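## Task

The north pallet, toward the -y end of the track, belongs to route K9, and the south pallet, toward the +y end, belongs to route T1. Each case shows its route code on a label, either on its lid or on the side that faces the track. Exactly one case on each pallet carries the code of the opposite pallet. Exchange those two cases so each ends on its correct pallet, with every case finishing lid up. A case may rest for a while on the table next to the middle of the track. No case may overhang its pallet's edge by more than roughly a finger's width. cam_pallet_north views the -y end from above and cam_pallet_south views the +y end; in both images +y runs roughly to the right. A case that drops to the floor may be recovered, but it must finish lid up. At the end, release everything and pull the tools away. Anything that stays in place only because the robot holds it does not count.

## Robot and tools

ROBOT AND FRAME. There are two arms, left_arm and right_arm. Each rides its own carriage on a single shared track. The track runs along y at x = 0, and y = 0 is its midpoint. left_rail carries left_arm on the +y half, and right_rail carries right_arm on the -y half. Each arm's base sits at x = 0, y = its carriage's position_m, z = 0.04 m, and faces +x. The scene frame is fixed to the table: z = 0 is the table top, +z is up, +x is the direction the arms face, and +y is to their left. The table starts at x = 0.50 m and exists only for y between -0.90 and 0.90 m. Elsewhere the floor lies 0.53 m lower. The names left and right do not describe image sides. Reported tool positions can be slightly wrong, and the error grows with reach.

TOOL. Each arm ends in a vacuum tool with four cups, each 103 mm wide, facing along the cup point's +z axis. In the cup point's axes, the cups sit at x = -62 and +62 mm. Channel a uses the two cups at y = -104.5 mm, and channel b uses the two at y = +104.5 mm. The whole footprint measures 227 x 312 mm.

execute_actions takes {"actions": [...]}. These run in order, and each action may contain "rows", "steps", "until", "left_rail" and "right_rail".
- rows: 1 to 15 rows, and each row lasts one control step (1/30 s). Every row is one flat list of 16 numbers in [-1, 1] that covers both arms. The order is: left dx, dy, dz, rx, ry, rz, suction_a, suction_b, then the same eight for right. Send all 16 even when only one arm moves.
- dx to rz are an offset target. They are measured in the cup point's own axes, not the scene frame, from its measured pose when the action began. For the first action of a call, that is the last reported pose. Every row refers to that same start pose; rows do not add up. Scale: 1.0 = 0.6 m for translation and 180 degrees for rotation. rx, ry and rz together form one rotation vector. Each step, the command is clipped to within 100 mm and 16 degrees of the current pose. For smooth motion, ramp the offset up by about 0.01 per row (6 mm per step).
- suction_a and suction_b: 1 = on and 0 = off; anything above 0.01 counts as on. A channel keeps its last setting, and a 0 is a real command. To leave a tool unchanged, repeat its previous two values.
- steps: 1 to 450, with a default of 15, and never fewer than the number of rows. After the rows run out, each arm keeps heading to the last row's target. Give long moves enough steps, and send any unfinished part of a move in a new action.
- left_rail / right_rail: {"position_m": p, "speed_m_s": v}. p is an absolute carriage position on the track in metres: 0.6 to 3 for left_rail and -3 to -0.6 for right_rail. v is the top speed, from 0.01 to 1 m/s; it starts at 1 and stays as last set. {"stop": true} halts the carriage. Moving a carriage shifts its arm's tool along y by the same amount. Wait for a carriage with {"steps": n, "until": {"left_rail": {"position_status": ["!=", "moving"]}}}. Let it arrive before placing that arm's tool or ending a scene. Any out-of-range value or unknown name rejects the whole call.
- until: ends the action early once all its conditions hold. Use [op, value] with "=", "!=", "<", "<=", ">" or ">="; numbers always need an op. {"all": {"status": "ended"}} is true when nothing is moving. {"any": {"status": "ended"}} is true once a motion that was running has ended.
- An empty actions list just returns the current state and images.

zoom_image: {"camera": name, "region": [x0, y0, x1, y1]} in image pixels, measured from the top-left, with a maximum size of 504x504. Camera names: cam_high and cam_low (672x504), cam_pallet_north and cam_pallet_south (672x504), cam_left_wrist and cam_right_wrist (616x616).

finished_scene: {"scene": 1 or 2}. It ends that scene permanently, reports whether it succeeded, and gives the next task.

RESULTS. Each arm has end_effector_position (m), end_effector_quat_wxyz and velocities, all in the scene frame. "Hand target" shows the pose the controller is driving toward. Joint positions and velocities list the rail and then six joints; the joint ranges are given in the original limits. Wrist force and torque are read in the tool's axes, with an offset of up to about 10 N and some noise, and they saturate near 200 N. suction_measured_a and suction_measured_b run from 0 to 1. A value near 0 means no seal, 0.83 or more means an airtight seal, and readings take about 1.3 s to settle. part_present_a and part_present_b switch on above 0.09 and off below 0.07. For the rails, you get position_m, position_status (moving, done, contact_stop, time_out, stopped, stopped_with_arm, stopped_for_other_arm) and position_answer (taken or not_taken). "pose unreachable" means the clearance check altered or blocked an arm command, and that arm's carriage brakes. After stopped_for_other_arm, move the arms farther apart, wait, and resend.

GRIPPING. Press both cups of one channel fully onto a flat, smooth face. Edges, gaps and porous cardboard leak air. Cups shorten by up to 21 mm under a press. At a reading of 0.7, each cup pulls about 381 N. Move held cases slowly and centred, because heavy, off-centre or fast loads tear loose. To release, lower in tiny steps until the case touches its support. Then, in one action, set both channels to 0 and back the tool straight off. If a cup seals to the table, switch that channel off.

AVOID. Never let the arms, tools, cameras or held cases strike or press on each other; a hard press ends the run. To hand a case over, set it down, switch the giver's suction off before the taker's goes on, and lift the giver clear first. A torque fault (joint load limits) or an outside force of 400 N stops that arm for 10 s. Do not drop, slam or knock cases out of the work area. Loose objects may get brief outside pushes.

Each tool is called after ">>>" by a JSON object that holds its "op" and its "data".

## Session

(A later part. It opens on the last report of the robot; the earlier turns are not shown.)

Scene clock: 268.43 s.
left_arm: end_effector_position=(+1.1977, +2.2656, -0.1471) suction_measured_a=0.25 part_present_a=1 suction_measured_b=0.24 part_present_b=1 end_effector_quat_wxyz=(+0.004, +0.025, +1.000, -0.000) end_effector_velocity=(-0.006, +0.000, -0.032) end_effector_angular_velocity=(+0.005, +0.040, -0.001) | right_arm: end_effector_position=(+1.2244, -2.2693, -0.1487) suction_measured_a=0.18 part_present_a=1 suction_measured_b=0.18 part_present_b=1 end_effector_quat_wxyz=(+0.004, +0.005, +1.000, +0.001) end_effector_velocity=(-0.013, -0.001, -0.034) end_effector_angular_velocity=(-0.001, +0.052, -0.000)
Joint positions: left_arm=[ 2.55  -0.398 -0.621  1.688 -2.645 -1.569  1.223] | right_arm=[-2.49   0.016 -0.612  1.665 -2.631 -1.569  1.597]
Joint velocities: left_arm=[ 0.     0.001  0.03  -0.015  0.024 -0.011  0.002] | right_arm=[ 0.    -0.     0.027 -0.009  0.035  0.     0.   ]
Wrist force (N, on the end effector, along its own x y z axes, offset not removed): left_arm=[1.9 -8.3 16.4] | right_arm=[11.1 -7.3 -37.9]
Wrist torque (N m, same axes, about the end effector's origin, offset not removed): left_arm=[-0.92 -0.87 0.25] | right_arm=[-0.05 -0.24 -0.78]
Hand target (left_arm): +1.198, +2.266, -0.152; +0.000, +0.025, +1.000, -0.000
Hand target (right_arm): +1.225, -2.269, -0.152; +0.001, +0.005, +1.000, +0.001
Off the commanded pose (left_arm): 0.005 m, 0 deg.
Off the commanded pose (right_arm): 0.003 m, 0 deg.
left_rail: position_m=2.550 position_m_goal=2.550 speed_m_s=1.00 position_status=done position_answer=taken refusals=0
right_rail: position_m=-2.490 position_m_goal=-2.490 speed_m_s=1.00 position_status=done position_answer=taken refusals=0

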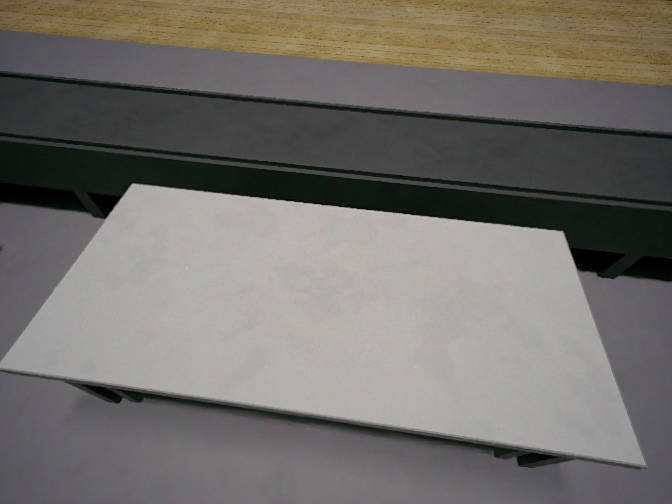

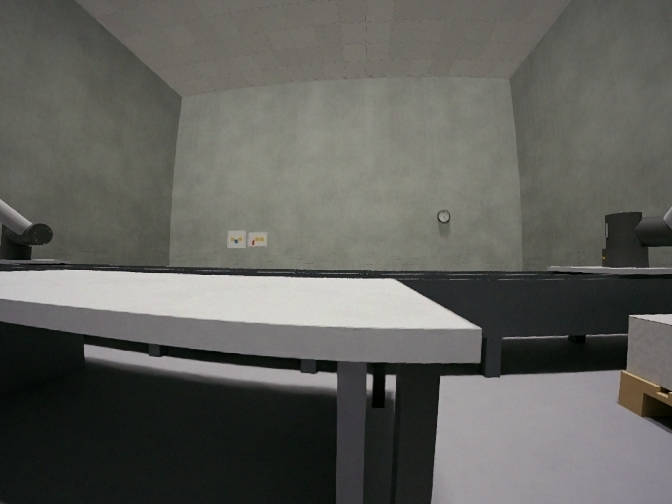

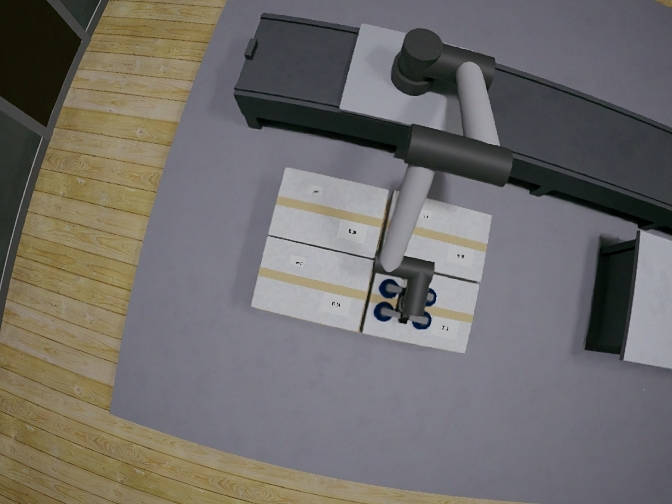

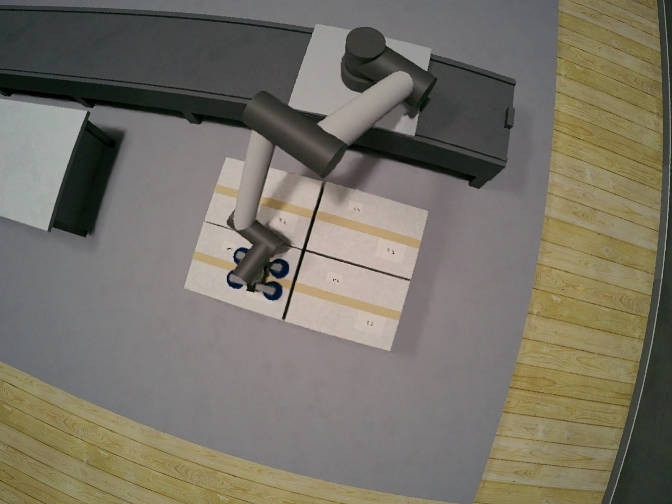

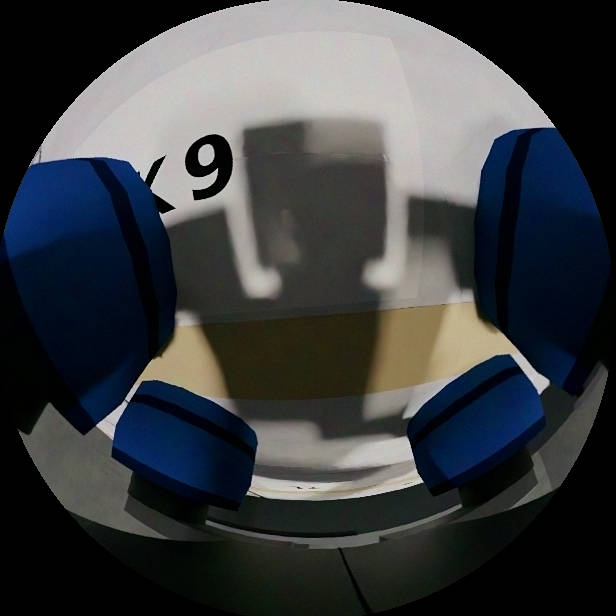

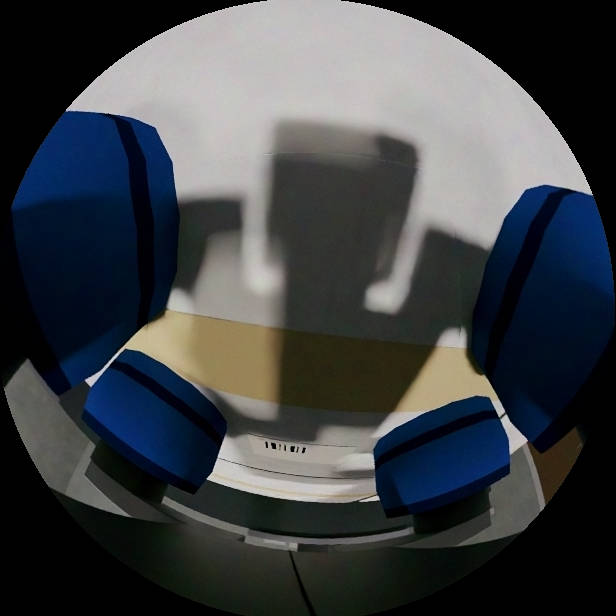

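>>> {"op": "execute_actions", "data": {"actions": []}}

Scene clock: 273.00 s.
left_arm: end_effector_position=(+1.1977, +2.2656, -0.1520) suction_measured_a=0.95 part_present_a=1 suction_measured_b=0.95 part_present_b=1 end_effector_quat_wxyz=(+0.000, +0.025, +1.000, -0.000) end_effector_velocity=(-0.000, -0.000, -0.000) end_effector_angular_velocity=(+0.000, -0.000, -0.000) | right_arm: end_effector_position=(+1.2249, -2.2692, -0.1521) suction_measured_a=0.90 part_present_a=1 suction_measured_b=0.90 part_present_b=1 end_effector_quat_wxyz=(+0.001, +0.005, +1.000, +0.001) end_effector_velocity=(+0.000, +0.000, +0.000) end_effector_angular_velocity=(+0.000, -0.000, +0.000)
Joint positions: left_arm=[ 2.55  -0.397 -0.616  1.684 -2.639 -1.571  1.224] | right_arm=[-2.49   0.016 -0.608  1.661 -2.624 -1.569  1.597]
Joint velocities: left_arm=[ 0. -0. -0.  0.  0.  0. -0.] | right_arm=[ 0.  0. -0.  0. -0.  0. -0.]
Wrist force (N, on the end effector, along its own x y z axes, offset not removed): left_arm=[-0.5 -2.0 -11.9] | right_arm=[2.6 -3.5 -9.1]
Wrist torque (N m, same axes, about the end effector's origin, offset not removed): left_arm=[-7.26 1.39 -0.14] | right_arm=[16.82 -0.88 0.52]
Hand target (left_arm): +1.198, +2.266, -0.152; +0.000, +0.025, +1.000, -0.000
Hand target (right_arm): +1.225, -2.269, -0.152; +0.001, +0.005, +1.000, +0.001
Off the commanded pose (left_arm): 0.000 m, 0 deg.
Off the commanded pose (right_arm): 0.000 m, 0 deg.
left_rail: position_m=2.550 position_m_goal=2.550 speed_m_s=1.00 position_status=done position_answer=taken refusals=0
right_rail: position_m=-2.490 position_m_goal=-2.490 speed_m_s=1.00 position_status=done position_answer=taken refusals=0

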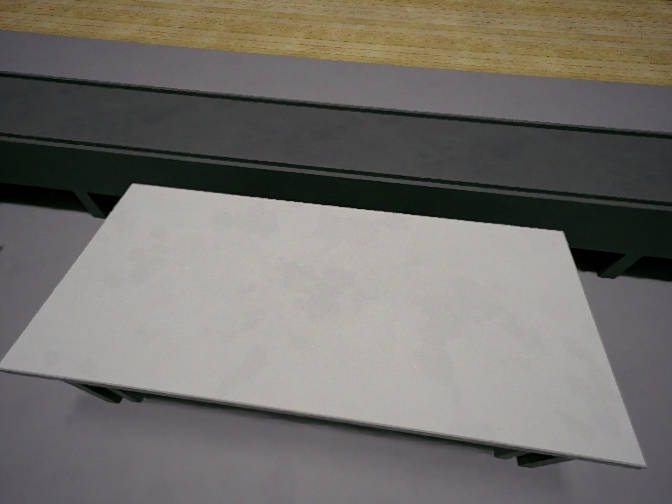

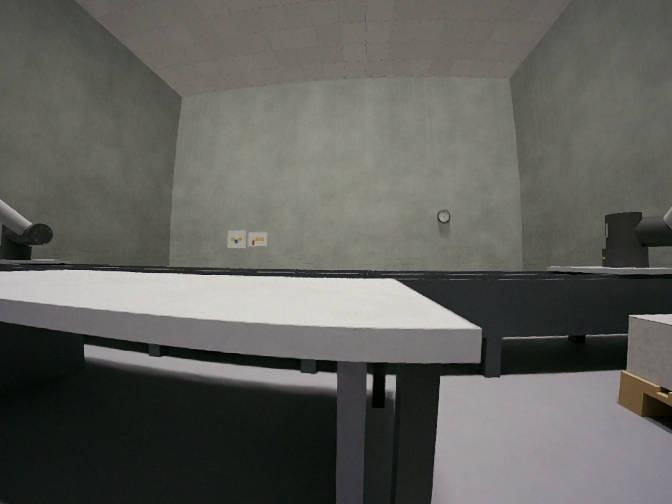

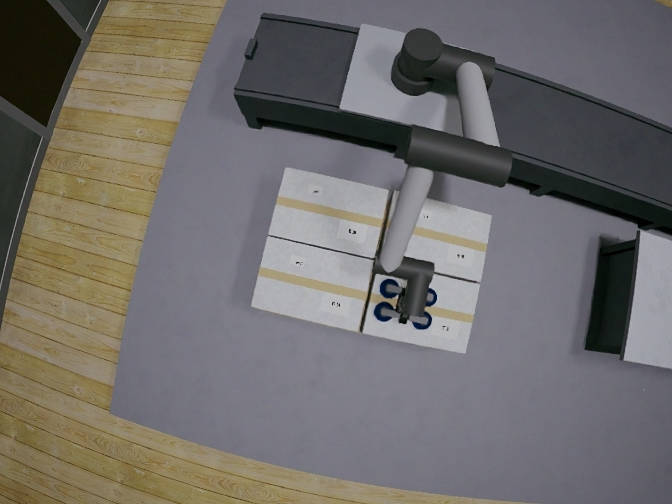

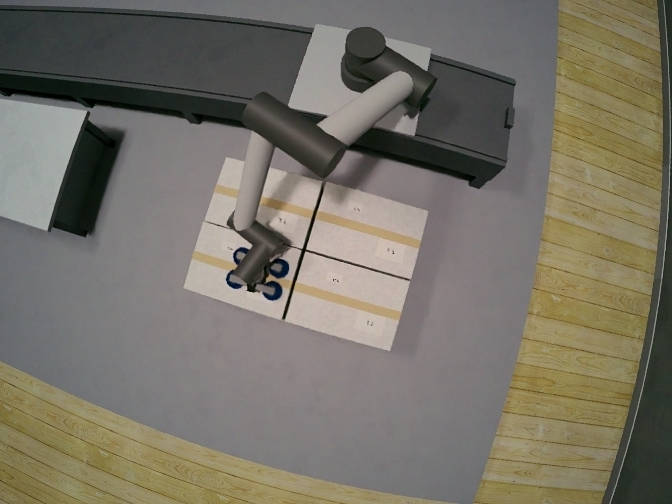

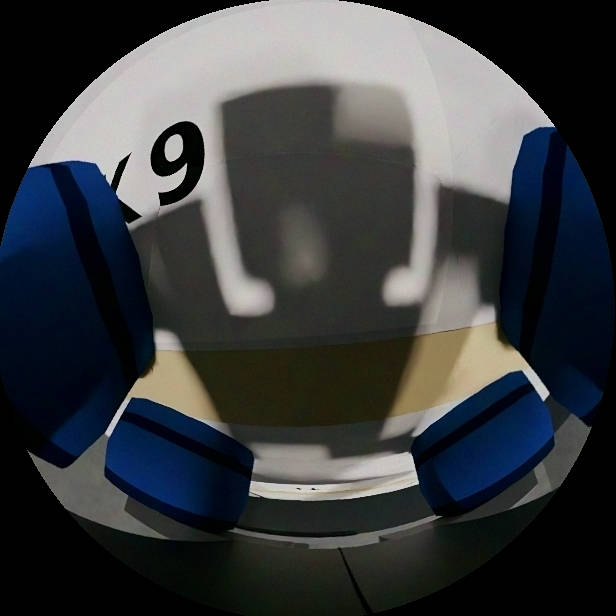

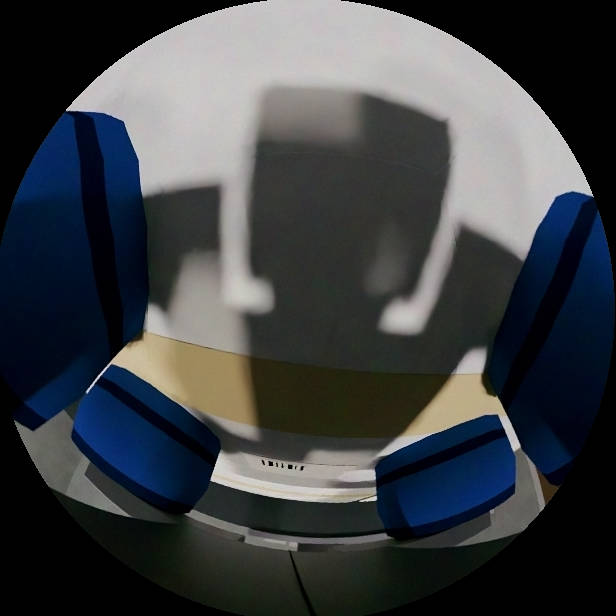

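>>> {"op": "execute_actions", "data": {"actions": [{"rows":[[0,0,-0.00018,0,0,0,1,1,0,0,-0.00018,0,0,0,1,1],[0,0,-0.00179,0,0,0,1,1,0,0,-0.00179,0,0,0,1,1]],"steps":2},
{"left_rail":{"position_m":0.62,"speed_m_s":1.0},"right_rail":{"position_m":-0.70,"speed_m_s":1.0},"rows":[
[-0.00011,0,-0.00610,0,0,0,1,1,-0.00014,0,-0.00610,0,0,0,1,1],
[-0.00077,0,-0.01414,0,0,0,1,1,-0.00097,0,-0.01415,0,0,0,1,1],
[-0.00217,0,-0.02656,0,0,0,1,1,-0.00272,0,-0.02657,0,0,0,1,1],
[-0.00423,0,-0.04360,0,0,0,1,1,-0.00529,0,-0.04361,0,0,0,1,1],
[-0.00666,0,-0.06501,0,0,0,1,1,-0.00833,0,-0.06503,0,0,0,1,1],
[-0.00909,0,-0.09015,0,0,0,1,1,-0.01138,0,-0.09018,0,0,0,1,1],
[-0.01115,0,-0.11800,0,0,0,1,1,-0.01395,0,-0.11804,0,0,0,1,1],
[-0.01255,0,-0.14727,0,0,0,1,1,-0.01570,0,-0.14732,0,0,0,1,1],
[-0.01321,0,-0.17672,0,0,0,1,1,-0.01652,0,-0.17678,0,0,0,1,1],
[-0.01332,0,-0.20618,0,0,0,1,1,-0.01667,0,-0.20625,0,0,0,1,1],
[-0.01332,0,-0.23563,0,0,0,1,1,-0.01667,0,-0.23571,0,0,0,1,1],
[-0.01332,0,-0.26509,0,0,0,1,1,-0.01667,0,-0.26518,0,0,0,1,1],
[-0.01332,0,-0.29454,0,0,0,1,1,-0.01667,0,-0.29464,0,0,0,1,1],
[-0.01332,0,-0.32399,0,0,0,1,1,-0.01667,0,-0.32410,0,0,0,1,1],
[-0.01332,0,-0.35345,0,0,0,1,1,-0.01667,0,-0.35357,0,0,0,1,1]],"steps":15},
{"rows":[
[-0.01095,-0.0018,-0.14934,0,0,0,1,1,-0.01083,0.0019,-0.14939,0,0,0,1,1],
[-0.01095,-0.0018,-0.17879,0,0,0,1,1,-0.01083,0.0019,-0.17886,0,0,0,1,1],
[-0.00941,-0.0023,-0.20820,0,0,0,1,1,-0.01083,0.0019,-0.20832,0,0,0,1,1],
[-0.00479,-0.00379,-0.23724,0,0,0,1,1,-0.01083,0.0019,-0.23778,0,0,0,1,1],
[0.00283,-0.00626,-0.26554,0,0,0,1,1,-0.01083,0.0019,-0.26725,0,0,0,1,1],
[0.01338,-0.00968,-0.29276,0,0,0,1,1,-0.01083,0.0019,-0.29671,0,0,0,1,1],
[0.02670,-0.01399,-0.31853,0,0,0,1,1,-0.01083,0.0019,-0.32599,0,0,0,1,1],
[0.04264,-0.01916,-0.34256,0,0,0,1,1,-0.01083,0.0019,-0.35385,0,0,0,1,1],
[0.06100,-0.02510,-0.36452,0,0,0,1,1,-0.01083,0.0019,-0.37900,0,0,0,1,1],
[0.08154,-0.03175,-0.38414,0,0,0,1,1,-0.01083,0.0019,-0.40042,0,0,0,1,1],
[0.10400,-0.03903,-0.40119,0,0,0,1,1,-0.01083,0.0019,-0.41746,0,0,0,1,1],
[0.12811,-0.04684,-0.41544,0,0,0,1,1,-0.01080,0.00208,-0.42989,0,0,0,1,1],
[0.15356,-0.05508,-0.42671,0,0,0,1,1,-0.01050,0.00363,-0.43793,0,0,0,1,1],
[0.18003,-0.06365,-0.43486,0,0,0,1,1,-0.00971,0.00780,-0.44224,0,0,0,1,1],
[0.20718,-0.07244,-0.43980,0,0,0,1,1,-0.00824,0.01559,-0.44385,0,0,0,1,1]],"steps":15},
{"rows":[
[0.12389,-0.04239,-0.05211,0,0,0,1,1,0.00055,0.02512,-0.04005,0,0,0,1,1],
[0.15143,-0.05131,-0.05211,0,0,0,1,1,0.00366,0.04161,-0.04005,0,0,0,1,1],
[0.17898,-0.06023,-0.05211,0,0,0,1,1,0.00757,0.06233,-0.04005,0,0,0,1,1],
[0.20652,-0.06915,-0.05211,0,0,0,1,1,0.01217,0.08667,-0.04005,0,0,0,1,1],
[0.23407,-0.07807,-0.05211,0,0,0,1,1,0.01726,0.11363,-0.04005,0,0,0,1,1],
[0.26162,-0.08700,-0.05211,0,0,0,1,1,0.02261,0.14196,-0.04005,0,0,0,1,1],
[0.28916,-0.09592,-0.05211,0,0,0,1,1,0.02800,0.17047,-0.04005,0,0,0,1,1],
[0.31671,-0.10484,-0.05211,0,0,0,1,1,0.03338,0.19898,-0.04005,0,0,0,1,1],
[0.34425,-0.11376,-0.05211,0,0,0,1,1,0.03877,0.22749,-0.04005,0,0,0,1,1],
[0.37180,-0.12268,-0.05211,0,0,0,1,1,0.04415,0.25600,-0.04005,0,0,0,1,1],
[0.39935,-0.13160,-0.05211,0,0,0,1,1,0.04954,0.28451,-0.04005,0,0,0,1,1],
[0.42689,-0.14052,-0.05211,0,0,0,1,1,0.05492,0.31302,-0.04005,0,0,0,1,1],
[0.45444,-0.14944,-0.05211,0,0,0,1,1,0.06028,0.34135,-0.04005,0,0,0,1,1],
[0.48198,-0.15836,-0.05211,0,0,0,1,1,0.06537,0.36831,-0.04005,0,0,0,1,1],
[0.50953,-0.16728,-0.05211,0,0,0,1,1,0.06996,0.39265,-0.04005,0,0,0,1,1]],"steps":15},
{"rows":[
[0.13810,-0.04699,0,0,0,-0.00014,1,1,0.01662,0.13191,0,0,0,-0.00003,1,1],
[0.16547,-0.05586,0,0,0,-0.00093,1,1,0.01973,0.14840,0,0,0,-0.00019,1,1],
[0.19152,-0.06429,0,0,0,-0.00261,1,1,0.02200,0.16042,0,0,0,-0.00053,1,1],
[0.21503,-0.07191,0,0,0,-0.00507,1,1,0.02347,0.16821,0,0,0,-0.00103,1,1],
[0.23506,-0.07839,0,0,0,-0.00799,1,1,0.02426,0.17238,0,0,0,-0.00163,1,1],
[0.25098,-0.08355,0,0,0,-0.01091,1,1,0.02455,0.17393,0,0,0,-0.00222,1,1],
[0.26260,-0.08731,0,0,0,-0.01337,1,1,0.02459,0.17411,0,0,0,-0.00272,1,1],
[0.27012,-0.08975,0,0,0,-0.01505,1,1,0.02459,0.17411,0,0,0,-0.00306,1,1],
[0.27416,-0.09106,0,0,0,-0.01584,1,1,0.02459,0.17411,0,0,0,-0.00322,1,1],
[0.27566,-0.09154,0,0,0,-0.01598,1,1,0.02459,0.17411,0,0,0,-0.00325,1,1],
[0.27583,-0.09160,0,0,0,-0.01598,1,1,0.02459,0.17411,0,0,0,-0.00325,1,1]],"steps":34,"until":{"all":{"status":"ended"}}}]}}

Scene clock: 395.57 s.
left_arm: end_effector_position=(+0.7373, +0.2034, +0.2480) suction_measured_a=0.95 part_present_a=1 suction_measured_b=0.95 part_present_b=1 end_effector_quat_wxyz=(+0.000, +0.001, +1.000, -0.001) end_effector_velocity=(-0.001, +0.004, -0.001) end_effector_angular_velocity=(+0.007, -0.001, +0.001) | right_arm: end_effector_position=(+1.1976, -0.2016, +0.2576) suction_measured_a=0.90 part_present_a=1 suction_measured_b=0.90 part_present_b=1 end_effector_quat_wxyz=(+0.003, -0.000, +1.000, +0.002) end_effector_velocity=(+0.000, -0.001, -0.000) end_effector_angular_velocity=(+0.000, +0.000, -0.001)
Joint positions: left_arm=[ 0.62  -0.753 -1.319  2.228 -2.482 -1.572  0.819] | right_arm=[-0.7    0.238 -0.92   1.529 -2.188 -1.569  1.808]
Joint velocities: left_arm=[ 0.     0.    -0.001  0.003  0.002  0.006 -0.001] | right_arm=[ 0.    -0.001  0.    -0.    -0.     0.    -0.   ]
Wrist force (N, on the end effector, along its own x y z axes, offset not removed): left_arm=[3.0 -13.2 -15.0] | right_arm=[-2.2 -5.0 -11.2]
Wrist torque (N m, same axes, about the end effector's origin, offset not removed): left_arm=[-6.23 1.04 0.17] | right_arm=[17.28 -0.62 0.57]
Hand target (left_arm): +0.737, +0.204, +0.248; +0.000, +0.001, +1.000, -0.001
Hand target (right_arm): +1.198, -0.202, +0.258; +0.003, -0.000, +1.000, +0.002
Off the commanded pose (left_arm): 0.000 m, 0 deg.
Off the commanded pose (right_arm): 0.000 m, 0 deg.
left_rail: position_m=0.620 position_m_goal=0.620 speed_m_s=1.00 position_status=done position_answer=taken refusals=0
right_rail: position_m=-0.700 position_m_goal=-0.700 speed_m_s=1.00 position_status=done position_answer=taken refusals=0

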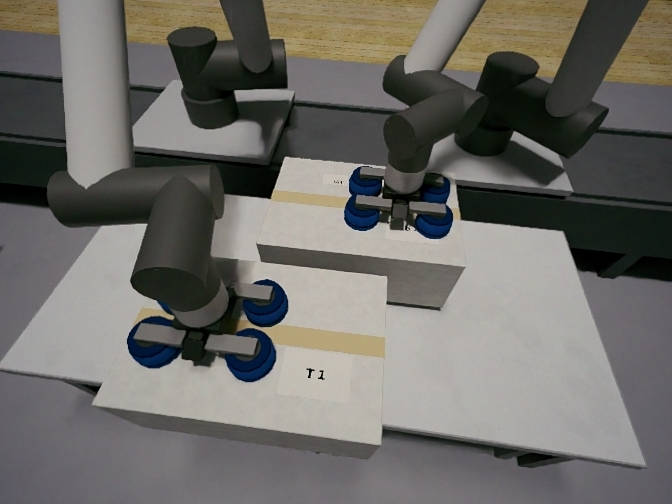

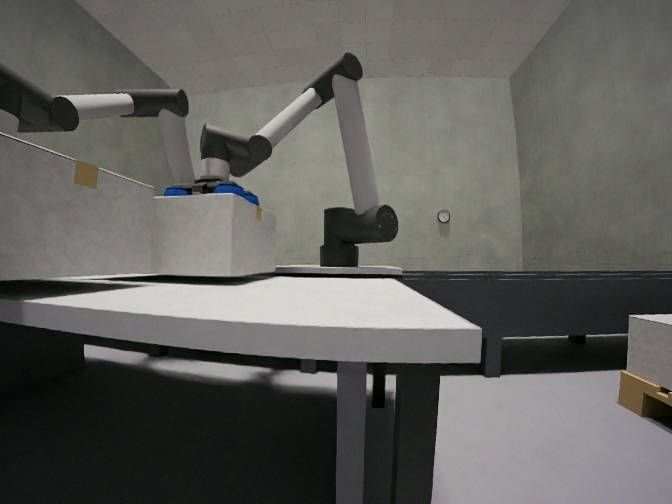

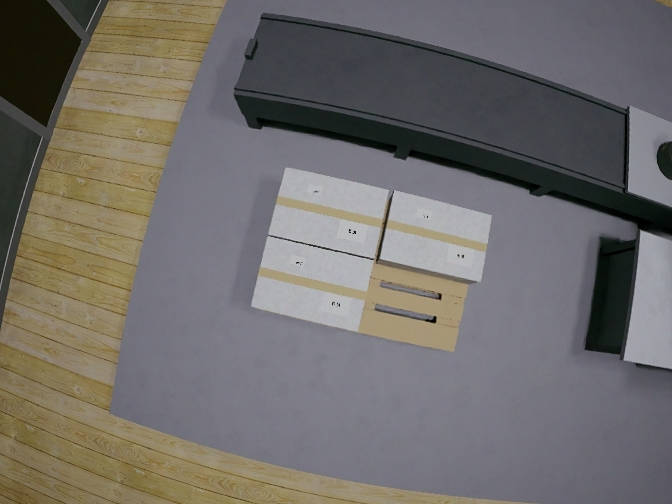

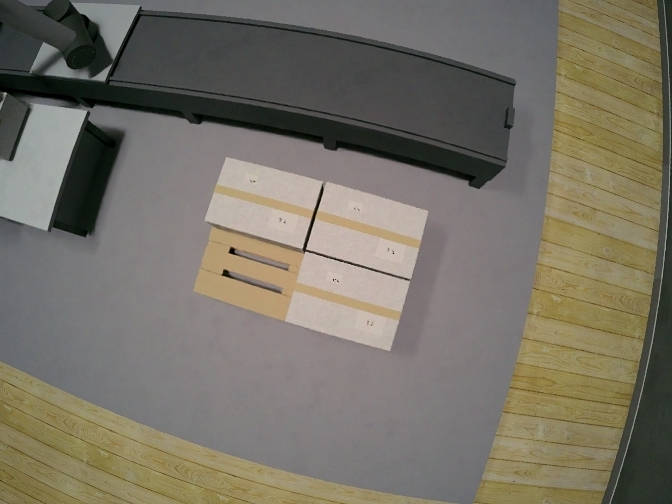

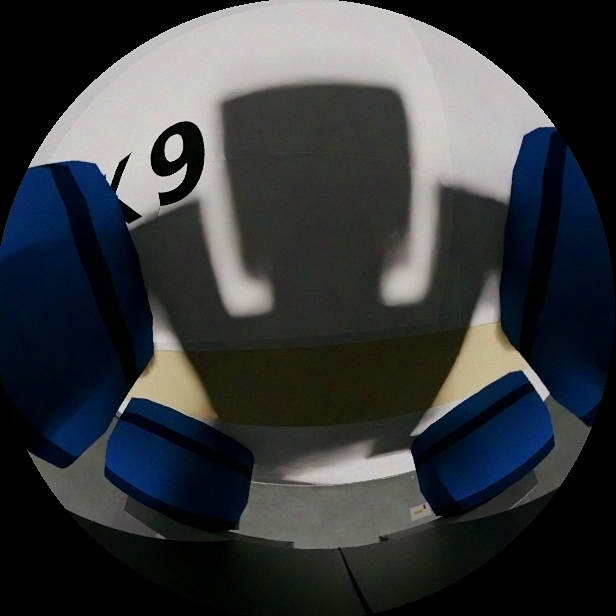

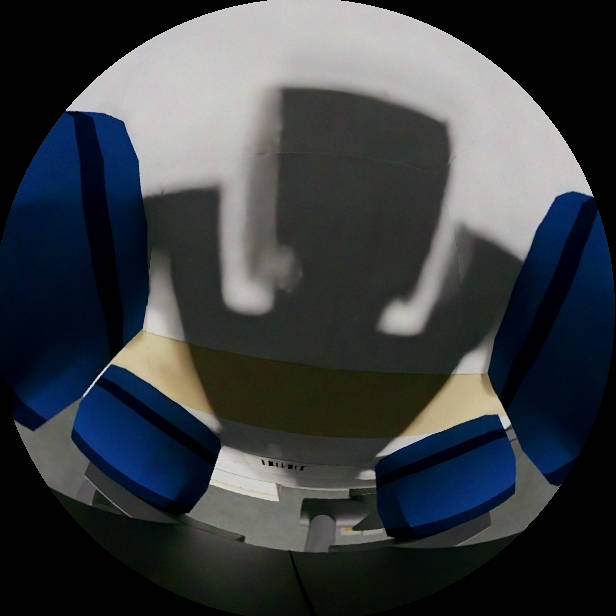

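>>> {"op": "execute_actions", "data": {"actions": [{"rows":[
[0,-0.00096,0.00017,0,0,0,1,1,0.00009,0.00090,0.00023,0,0,0,1,1],
[0,-0.00671,0.00115,0,0,0,1,1,0.00063,0.00631,0.00163,0,0.0001,0,1,1],
[0,-0.01956,0.00336,-0.0001,0,0,1,1,0.00183,0.01839,0.00476,0.0001,0.0002,0,1,1],
[0,-0.03967,0.00682,-0.0001,0,-0.0001,1,1,0.00371,0.03729,0.00965,0.0002,0.0005,0,1,1],
[0,-0.06551,0.01127,-0.0002,0.0001,-0.0001,1,1,0.00612,0.06158,0.01594,0.0004,0.0008,0.0001,1,1],
[0,-0.0945,0.01625,-0.0003,0.0001,-0.0002,1,1,0.00884,0.08884,0.023,0.0006,0.0011,0.0001,1,1],
[0,-0.12349,0.02123,-0.0004,0.0001,-0.0003,1,1,0.01155,0.11609,0.03006,0.0007,0.0014,0.0001,1,1],
[0,-0.14933,0.02568,-0.0005,0.0002,-0.0003,1,1,0.01396,0.14038,0.03635,0.0009,0.0017,0.0002,1,1],
[0,-0.16944,0.02914,-0.0005,0.0002,-0.0004,1,1,0.01584,0.15928,0.04124,0.001,0.002,0.0002,1,1],
[0,-0.18229,0.03135,-0.0006,0.0002,-0.0004,1,1,0.01704,0.17136,0.04437,0.0011,0.0021,0.0002,1,1],
[0,-0.18804,0.03233,-0.0006,0.0002,-0.0004,1,1,0.01758,0.17677,0.04577,0.0011,0.0022,0.0002,1,1],
[0,-0.189,0.0325,-0.0006,0.0002,-0.0004,1,1,0.01767,0.17767,0.046,0.0011,0.0022,0.0002,1,1]],"steps":13}]}}

Scene clock: 516.00 s.
left_arm: end_effector_position=(+0.7352, +0.1096, +0.2329) suction_measured_a=0.95 part_present_a=1 suction_measured_b=0.95 part_present_b=1 end_effector_quat_wxyz=(-0.000, +0.001, +1.000, -0.001) end_effector_velocity=(+0.004, -0.228, -0.042) end_effector_angular_velocity=(+0.003, +0.003, +0.002) | right_arm: end_effector_position=(+1.1864, -0.1127, +0.2346) suction_measured_a=0.90 part_present_a=1 suction_measured_b=0.90 part_present_b=1 end_effector_quat_wxyz=(+0.000, -0.001, +1.000, +0.001) end_effector_velocity=(-0.017, +0.214, -0.055) end_effector_angular_velocity=(-0.005, +0.016, +0.001)
Joint positions: left_arm=[ 0.62  -0.833 -1.258  2.168 -2.483 -1.572  0.74 ] | right_arm=[-0.7    0.307 -0.878  1.486 -2.181 -1.57   1.877]
Joint velocities: left_arm=[ 0.    -0.173  0.164 -0.17   0.01   0.    -0.175] | right_arm=[ 0.     0.16   0.116 -0.135  0.036 -0.     0.159]
Wrist force (N, on the end effector, along its own x y z axes, offset not removed): left_arm=[1.5 -39.4 -14.4] | right_arm=[7.6 28.5 -3.3]
Wrist torque (N m, same axes, about the end effector's origin, offset not removed): left_arm=[-6.18 1.77 0.41] | right_arm=[15.54 0.10 -0.54]
Hand target (left_arm): +0.736, +0.091, +0.229; -0.000, +0.000, +1.000, -0.000
Hand target (right_arm): +1.186, -0.095, +0.230; +0.000, -0.000, +1.000, +0.000
Off the commanded pose (left_arm): 0.020 m, 0 deg.
Off the commanded pose (right_arm): 0.018 m, 0 deg.
left_rail: position_m=0.620 position_m_goal=0.620 speed_m_s=1.00 position_status=done position_answer=taken refusals=0
right_rail: position_m=-0.700 position_m_goal=-0.700 speed_m_s=1.00 position_status=done position_answer=taken refusals=0

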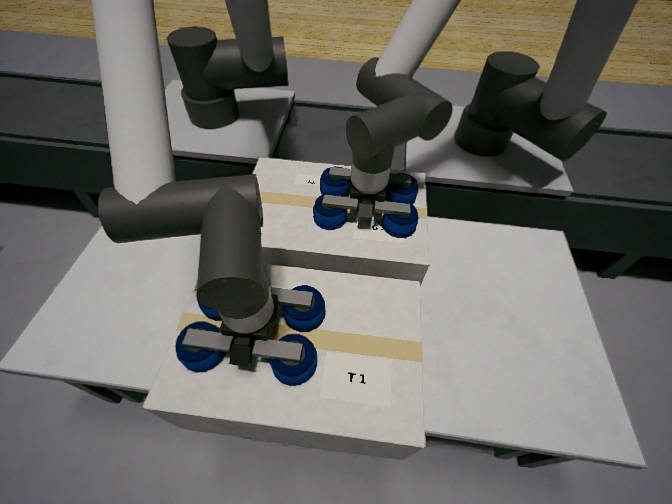

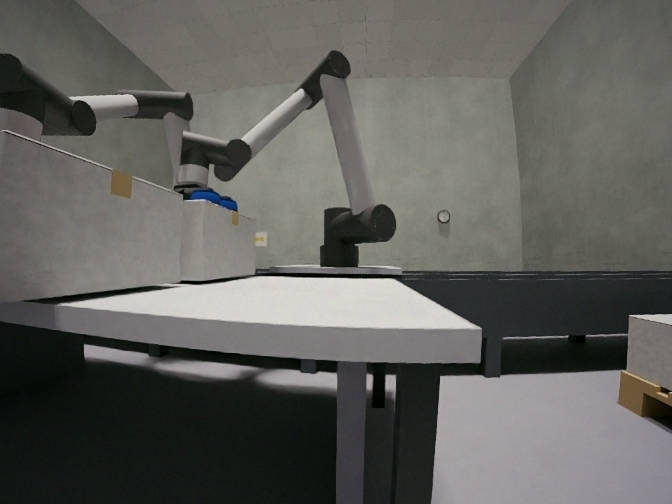

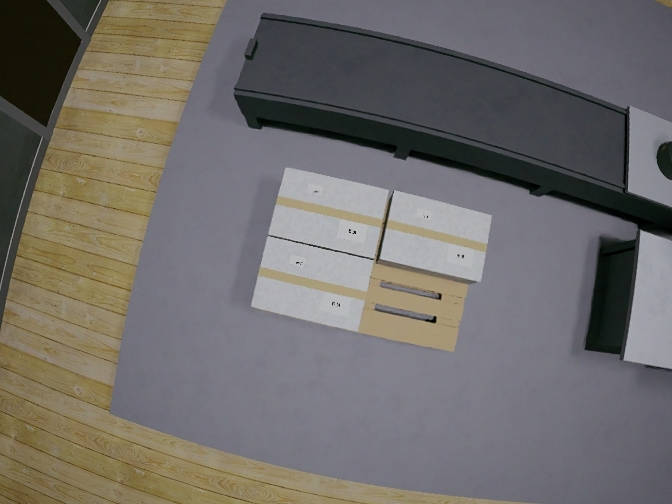

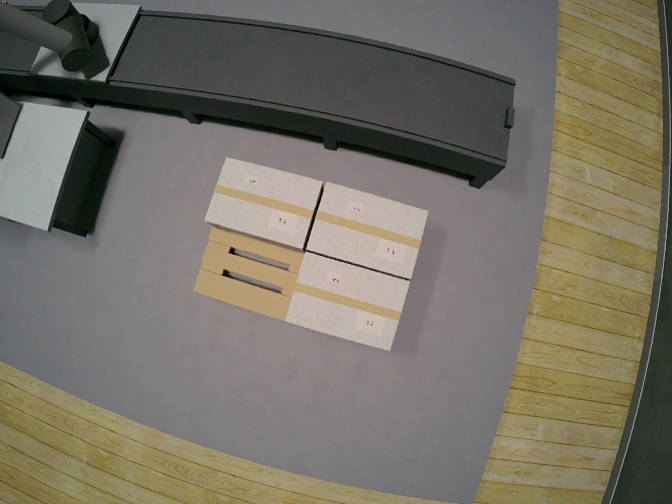

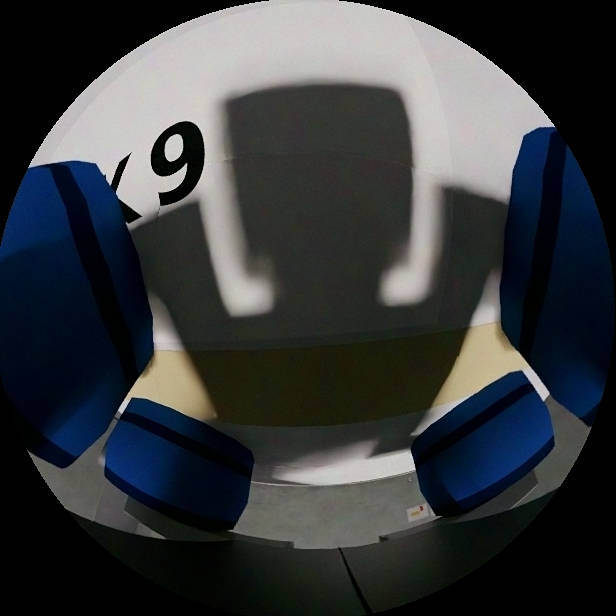

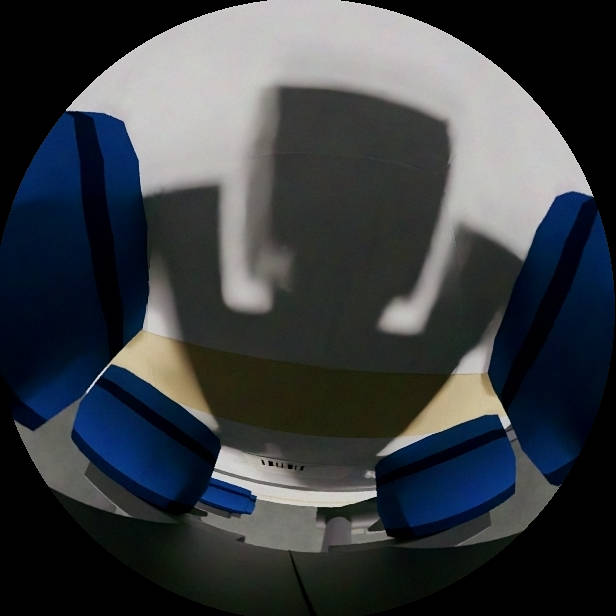

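>>> {"op": "execute_actions", "data": {"actions": []}}

>>> {"op": "zoom_image", "data": {"camera": "cam_low", "region": [0, 230, 280, 330]}}

Scene clock: 527.13 s.
left_arm: end_effector_position=(+0.7364, +0.0907, +0.2290) suction_measured_a=0.95 part_present_a=1 suction_measured_b=0.95 part_present_b=1 end_effector_quat_wxyz=(-0.000, +0.000, +1.000, -0.000) end_effector_velocity=(+0.000, -0.000, +0.000) end_effector_angular_velocity=(-0.000, -0.000, +0.000) | right_arm: end_effector_position=(+1.1862, -0.0953, +0.2302) suction_measured_a=0.90 part_present_a=1 suction_measured_b=0.90 part_present_b=1 end_effector_quat_wxyz=(+0.000, -0.000, +1.000, +0.000) end_effector_velocity=(+0.000, -0.000, -0.000) end_effector_angular_velocity=(-0.000, +0.000, +0.000)
Joint positions: left_arm=[ 0.62  -0.847 -1.243  2.153 -2.481 -1.571  0.725] | right_arm=[-0.7    0.32  -0.867  1.473 -2.177 -1.571  1.89 ]
Joint velocities: left_arm=[ 0.  0.  0. -0. -0. -0. -0.] | right_arm=[ 0. -0.  0. -0. -0. -0. -0.]
Wrist force (N, on the end effector, along its own x y z axes, offset not removed): left_arm=[3.6 2.0 -7.7] | right_arm=[-0.2 -7.4 -11.7]
Wrist torque (N m, same axes, about the end effector's origin, offset not removed): left_arm=[-6.67 0.93 -0.20] | right_arm=[16.36 -0.46 0.56]
Hand target (left_arm): +0.736, +0.091, +0.229; -0.000, +0.000, +1.000, -0.000
Hand target (right_arm): +1.186, -0.095, +0.230; +0.000, -0.000, +1.000, +0.000
Off the commanded pose (left_arm): 0.001 m, 0 deg.
Off the commanded pose (right_arm): 0.001 m, 0 deg.
left_rail: position_m=0.620 position_m_goal=0.620 speed_m_s=1.00 position_status=done position_answer=taken refusals=0
right_rail: position_m=-0.700 position_m_goal=-0.700 speed_m_s=1.00 position_status=done position_answer=taken refusals=0

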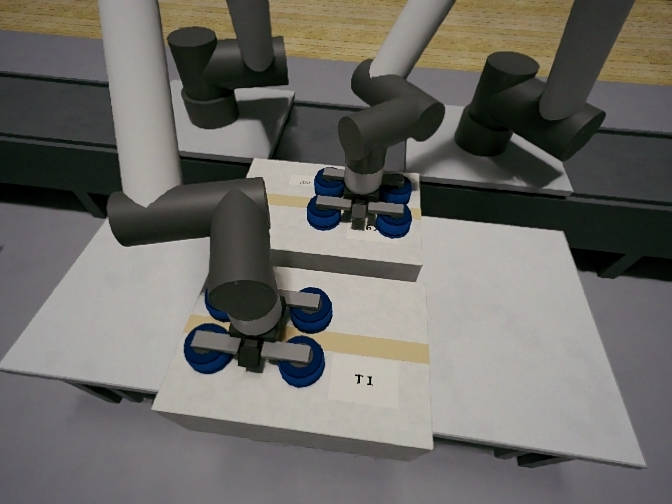

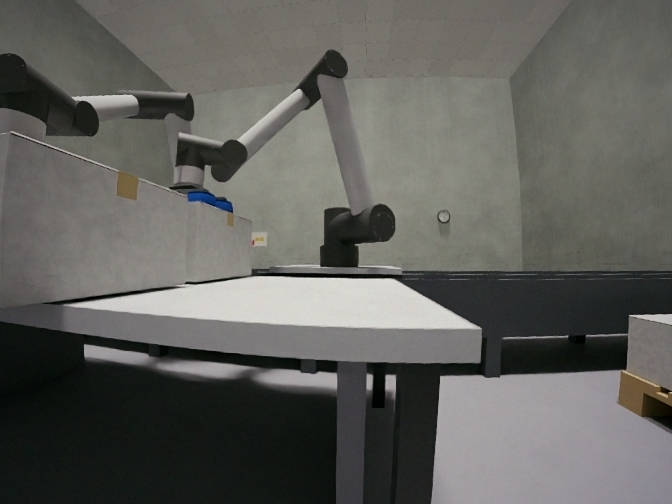

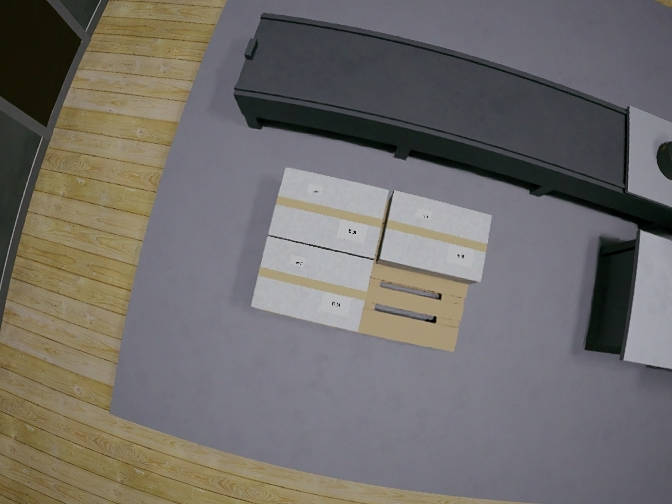

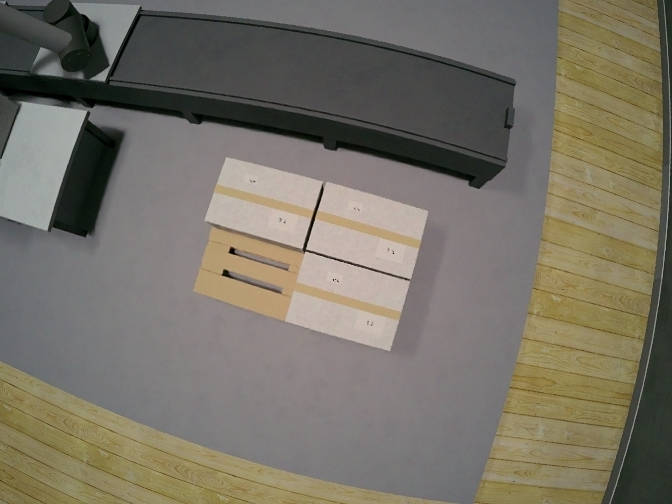

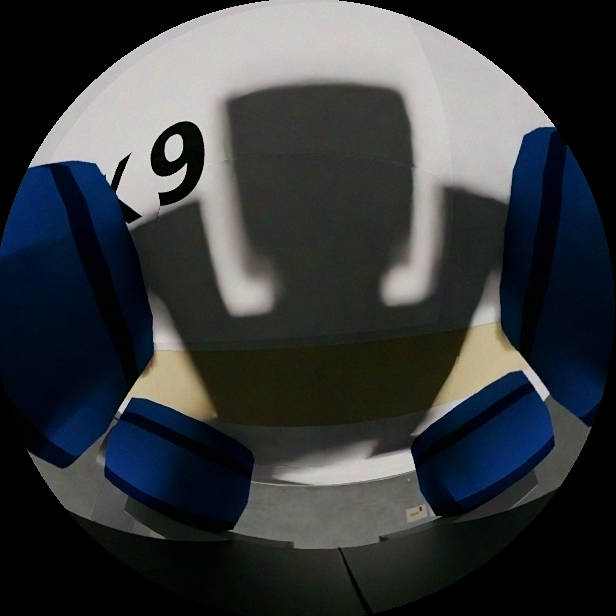

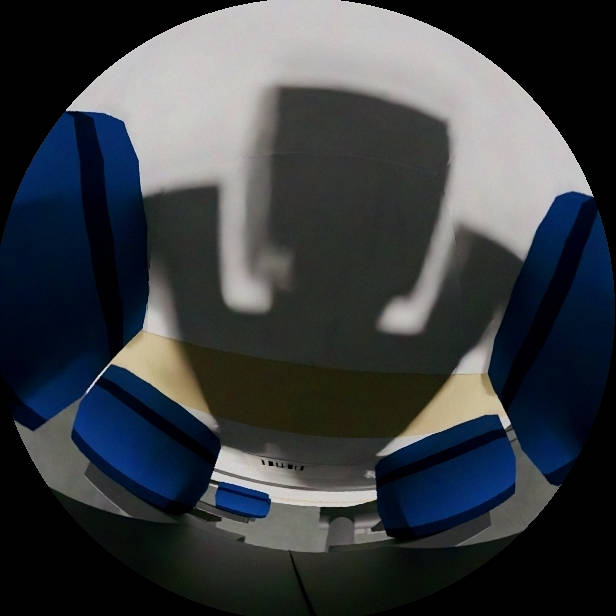

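Region (0, 230, 280, 330) of cam_low's 672x504 image, scaled by 1.800, with more detail than that image has; it fills the top 180 rows of this view, and the rest is white.

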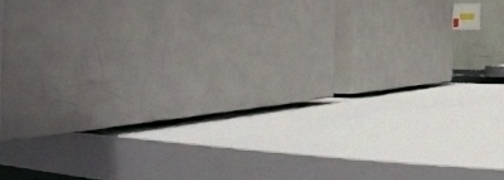

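>>> {"op": "execute_actions", "data": {"actions": [{"rows":[[0,0,0.004,0,0,0,1,1,0,0,0.0037,0,0,0,1,1],[0,0,0.0078,0,0,0,1,1,0,0,0.0073,0,0,0,1,1]],"steps":2}]}}

Scene clock: 542.47 s.
left_arm: end_effector_position=(+0.7364, +0.0906, +0.2288) suction_measured_a=0.95 part_present_a=1 suction_measured_b=0.95 part_present_b=1 end_effector_quat_wxyz=(-0.000, +0.000, +1.000, -0.000) end_effector_velocity=(+0.002, -0.002, -0.014) end_effector_angular_velocity=(-0.004, -0.004, +0.000) | right_arm: end_effector_position=(+1.1862, -0.0953, +0.2300) suction_measured_a=0.90 part_present_a=1 suction_measured_b=0.90 part_present_b=1 end_effector_quat_wxyz=(+0.000, -0.000, +1.000, +0.000) end_effector_velocity=(+0.002, +0.001, -0.012) end_effector_angular_velocity=(+0.001, -0.002, +0.000)
Joint positions: left_arm=[ 0.62  -0.847 -1.243  2.153 -2.481 -1.571  0.725] | right_arm=[-0.7    0.32  -0.867  1.473 -2.177 -1.571  1.89 ]
Joint velocities: left_arm=[ 0.     0.     0.018  0.004 -0.027 -0.    -0.   ] | right_arm=[ 0.     0.     0.009  0.002 -0.014  0.001  0.   ]
Wrist force (N, on the end effector, along its own x y z axes, offset not removed): left_arm=[9.2 -1.0 -18.7] | right_arm=[1.0 -9.8 -13.8]
Wrist torque (N m, same axes, about the end effector's origin, offset not removed): left_arm=[-7.45 0.82 0.10] | right_arm=[15.80 -0.32 0.39]
Hand target (left_arm): +0.736, +0.091, +0.224; -0.000, +0.000, +1.000, -0.000
Hand target (right_arm): +1.186, -0.095, +0.226; +0.000, -0.000, +1.000, +0.000
Off the commanded pose (left_arm): 0.004 m, 0 deg.
Off the commanded pose (right_arm): 0.004 m, 0 deg.
left_rail: position_m=0.620 position_m_goal=0.620 speed_m_s=1.00 position_status=done position_answer=taken refusals=0
right_rail: position_m=-0.700 position_m_goal=-0.700 speed_m_s=1.00 position_status=done position_answer=taken refusals=0

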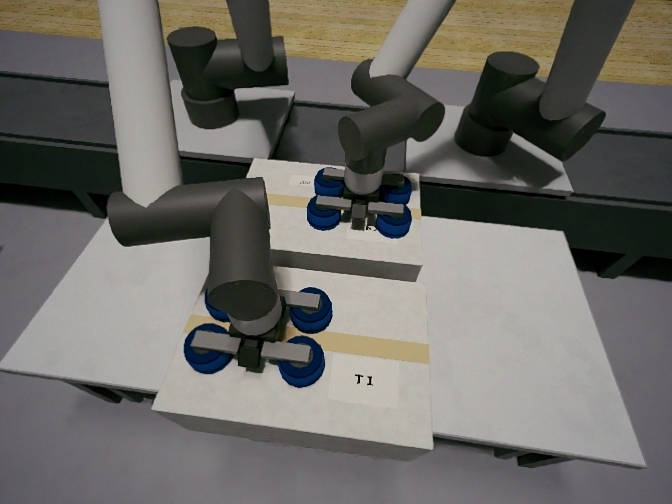

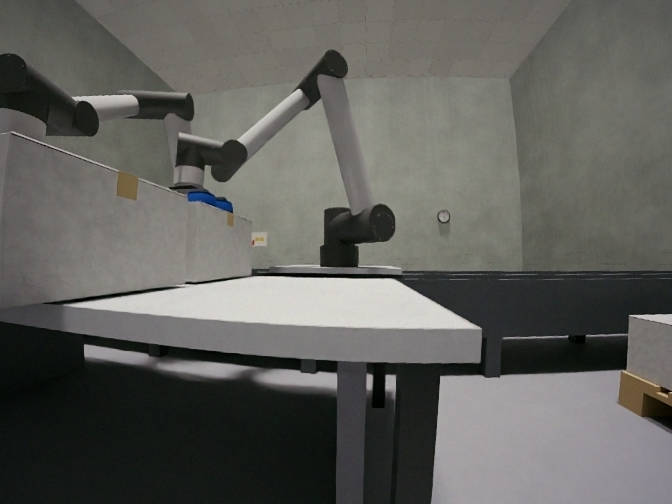

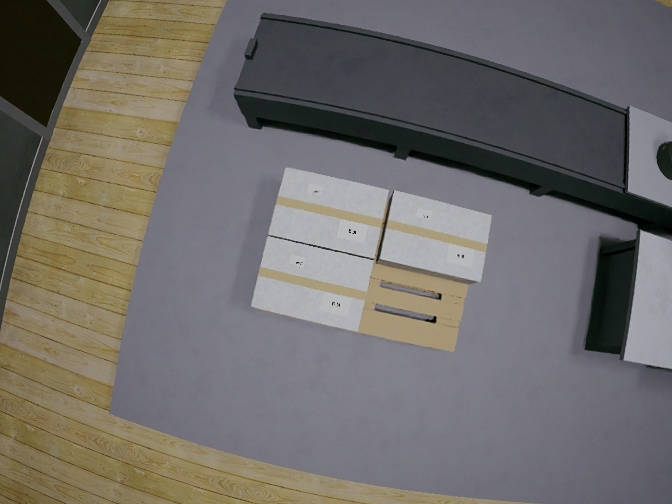

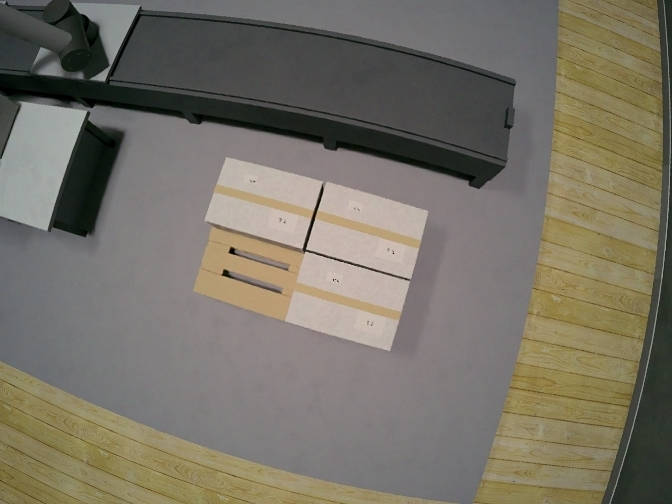

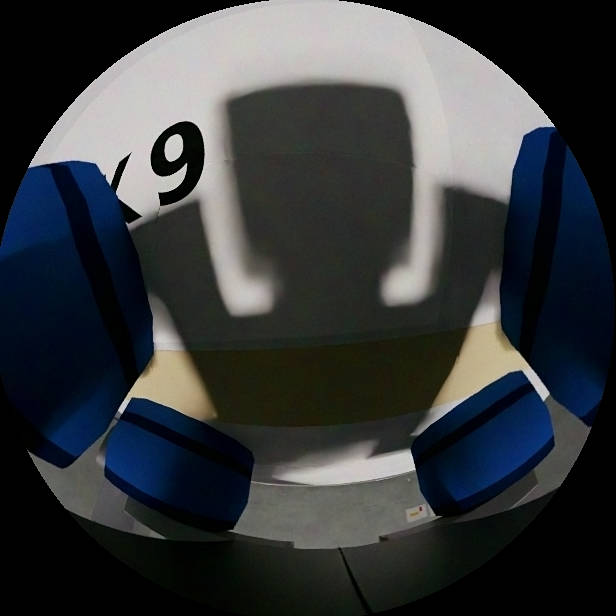

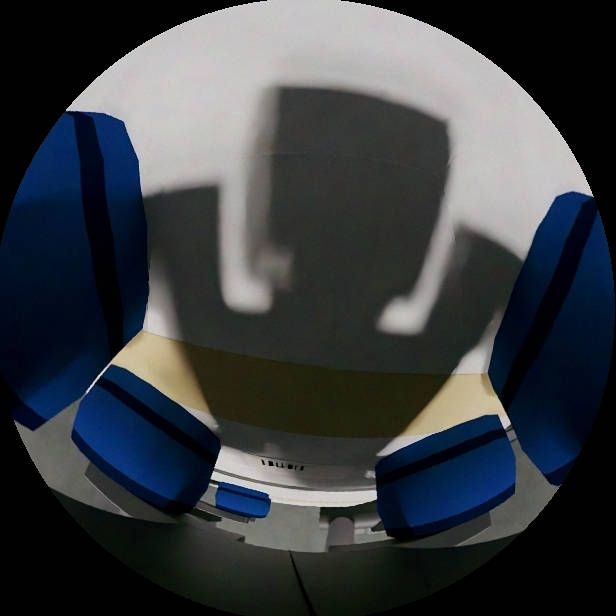

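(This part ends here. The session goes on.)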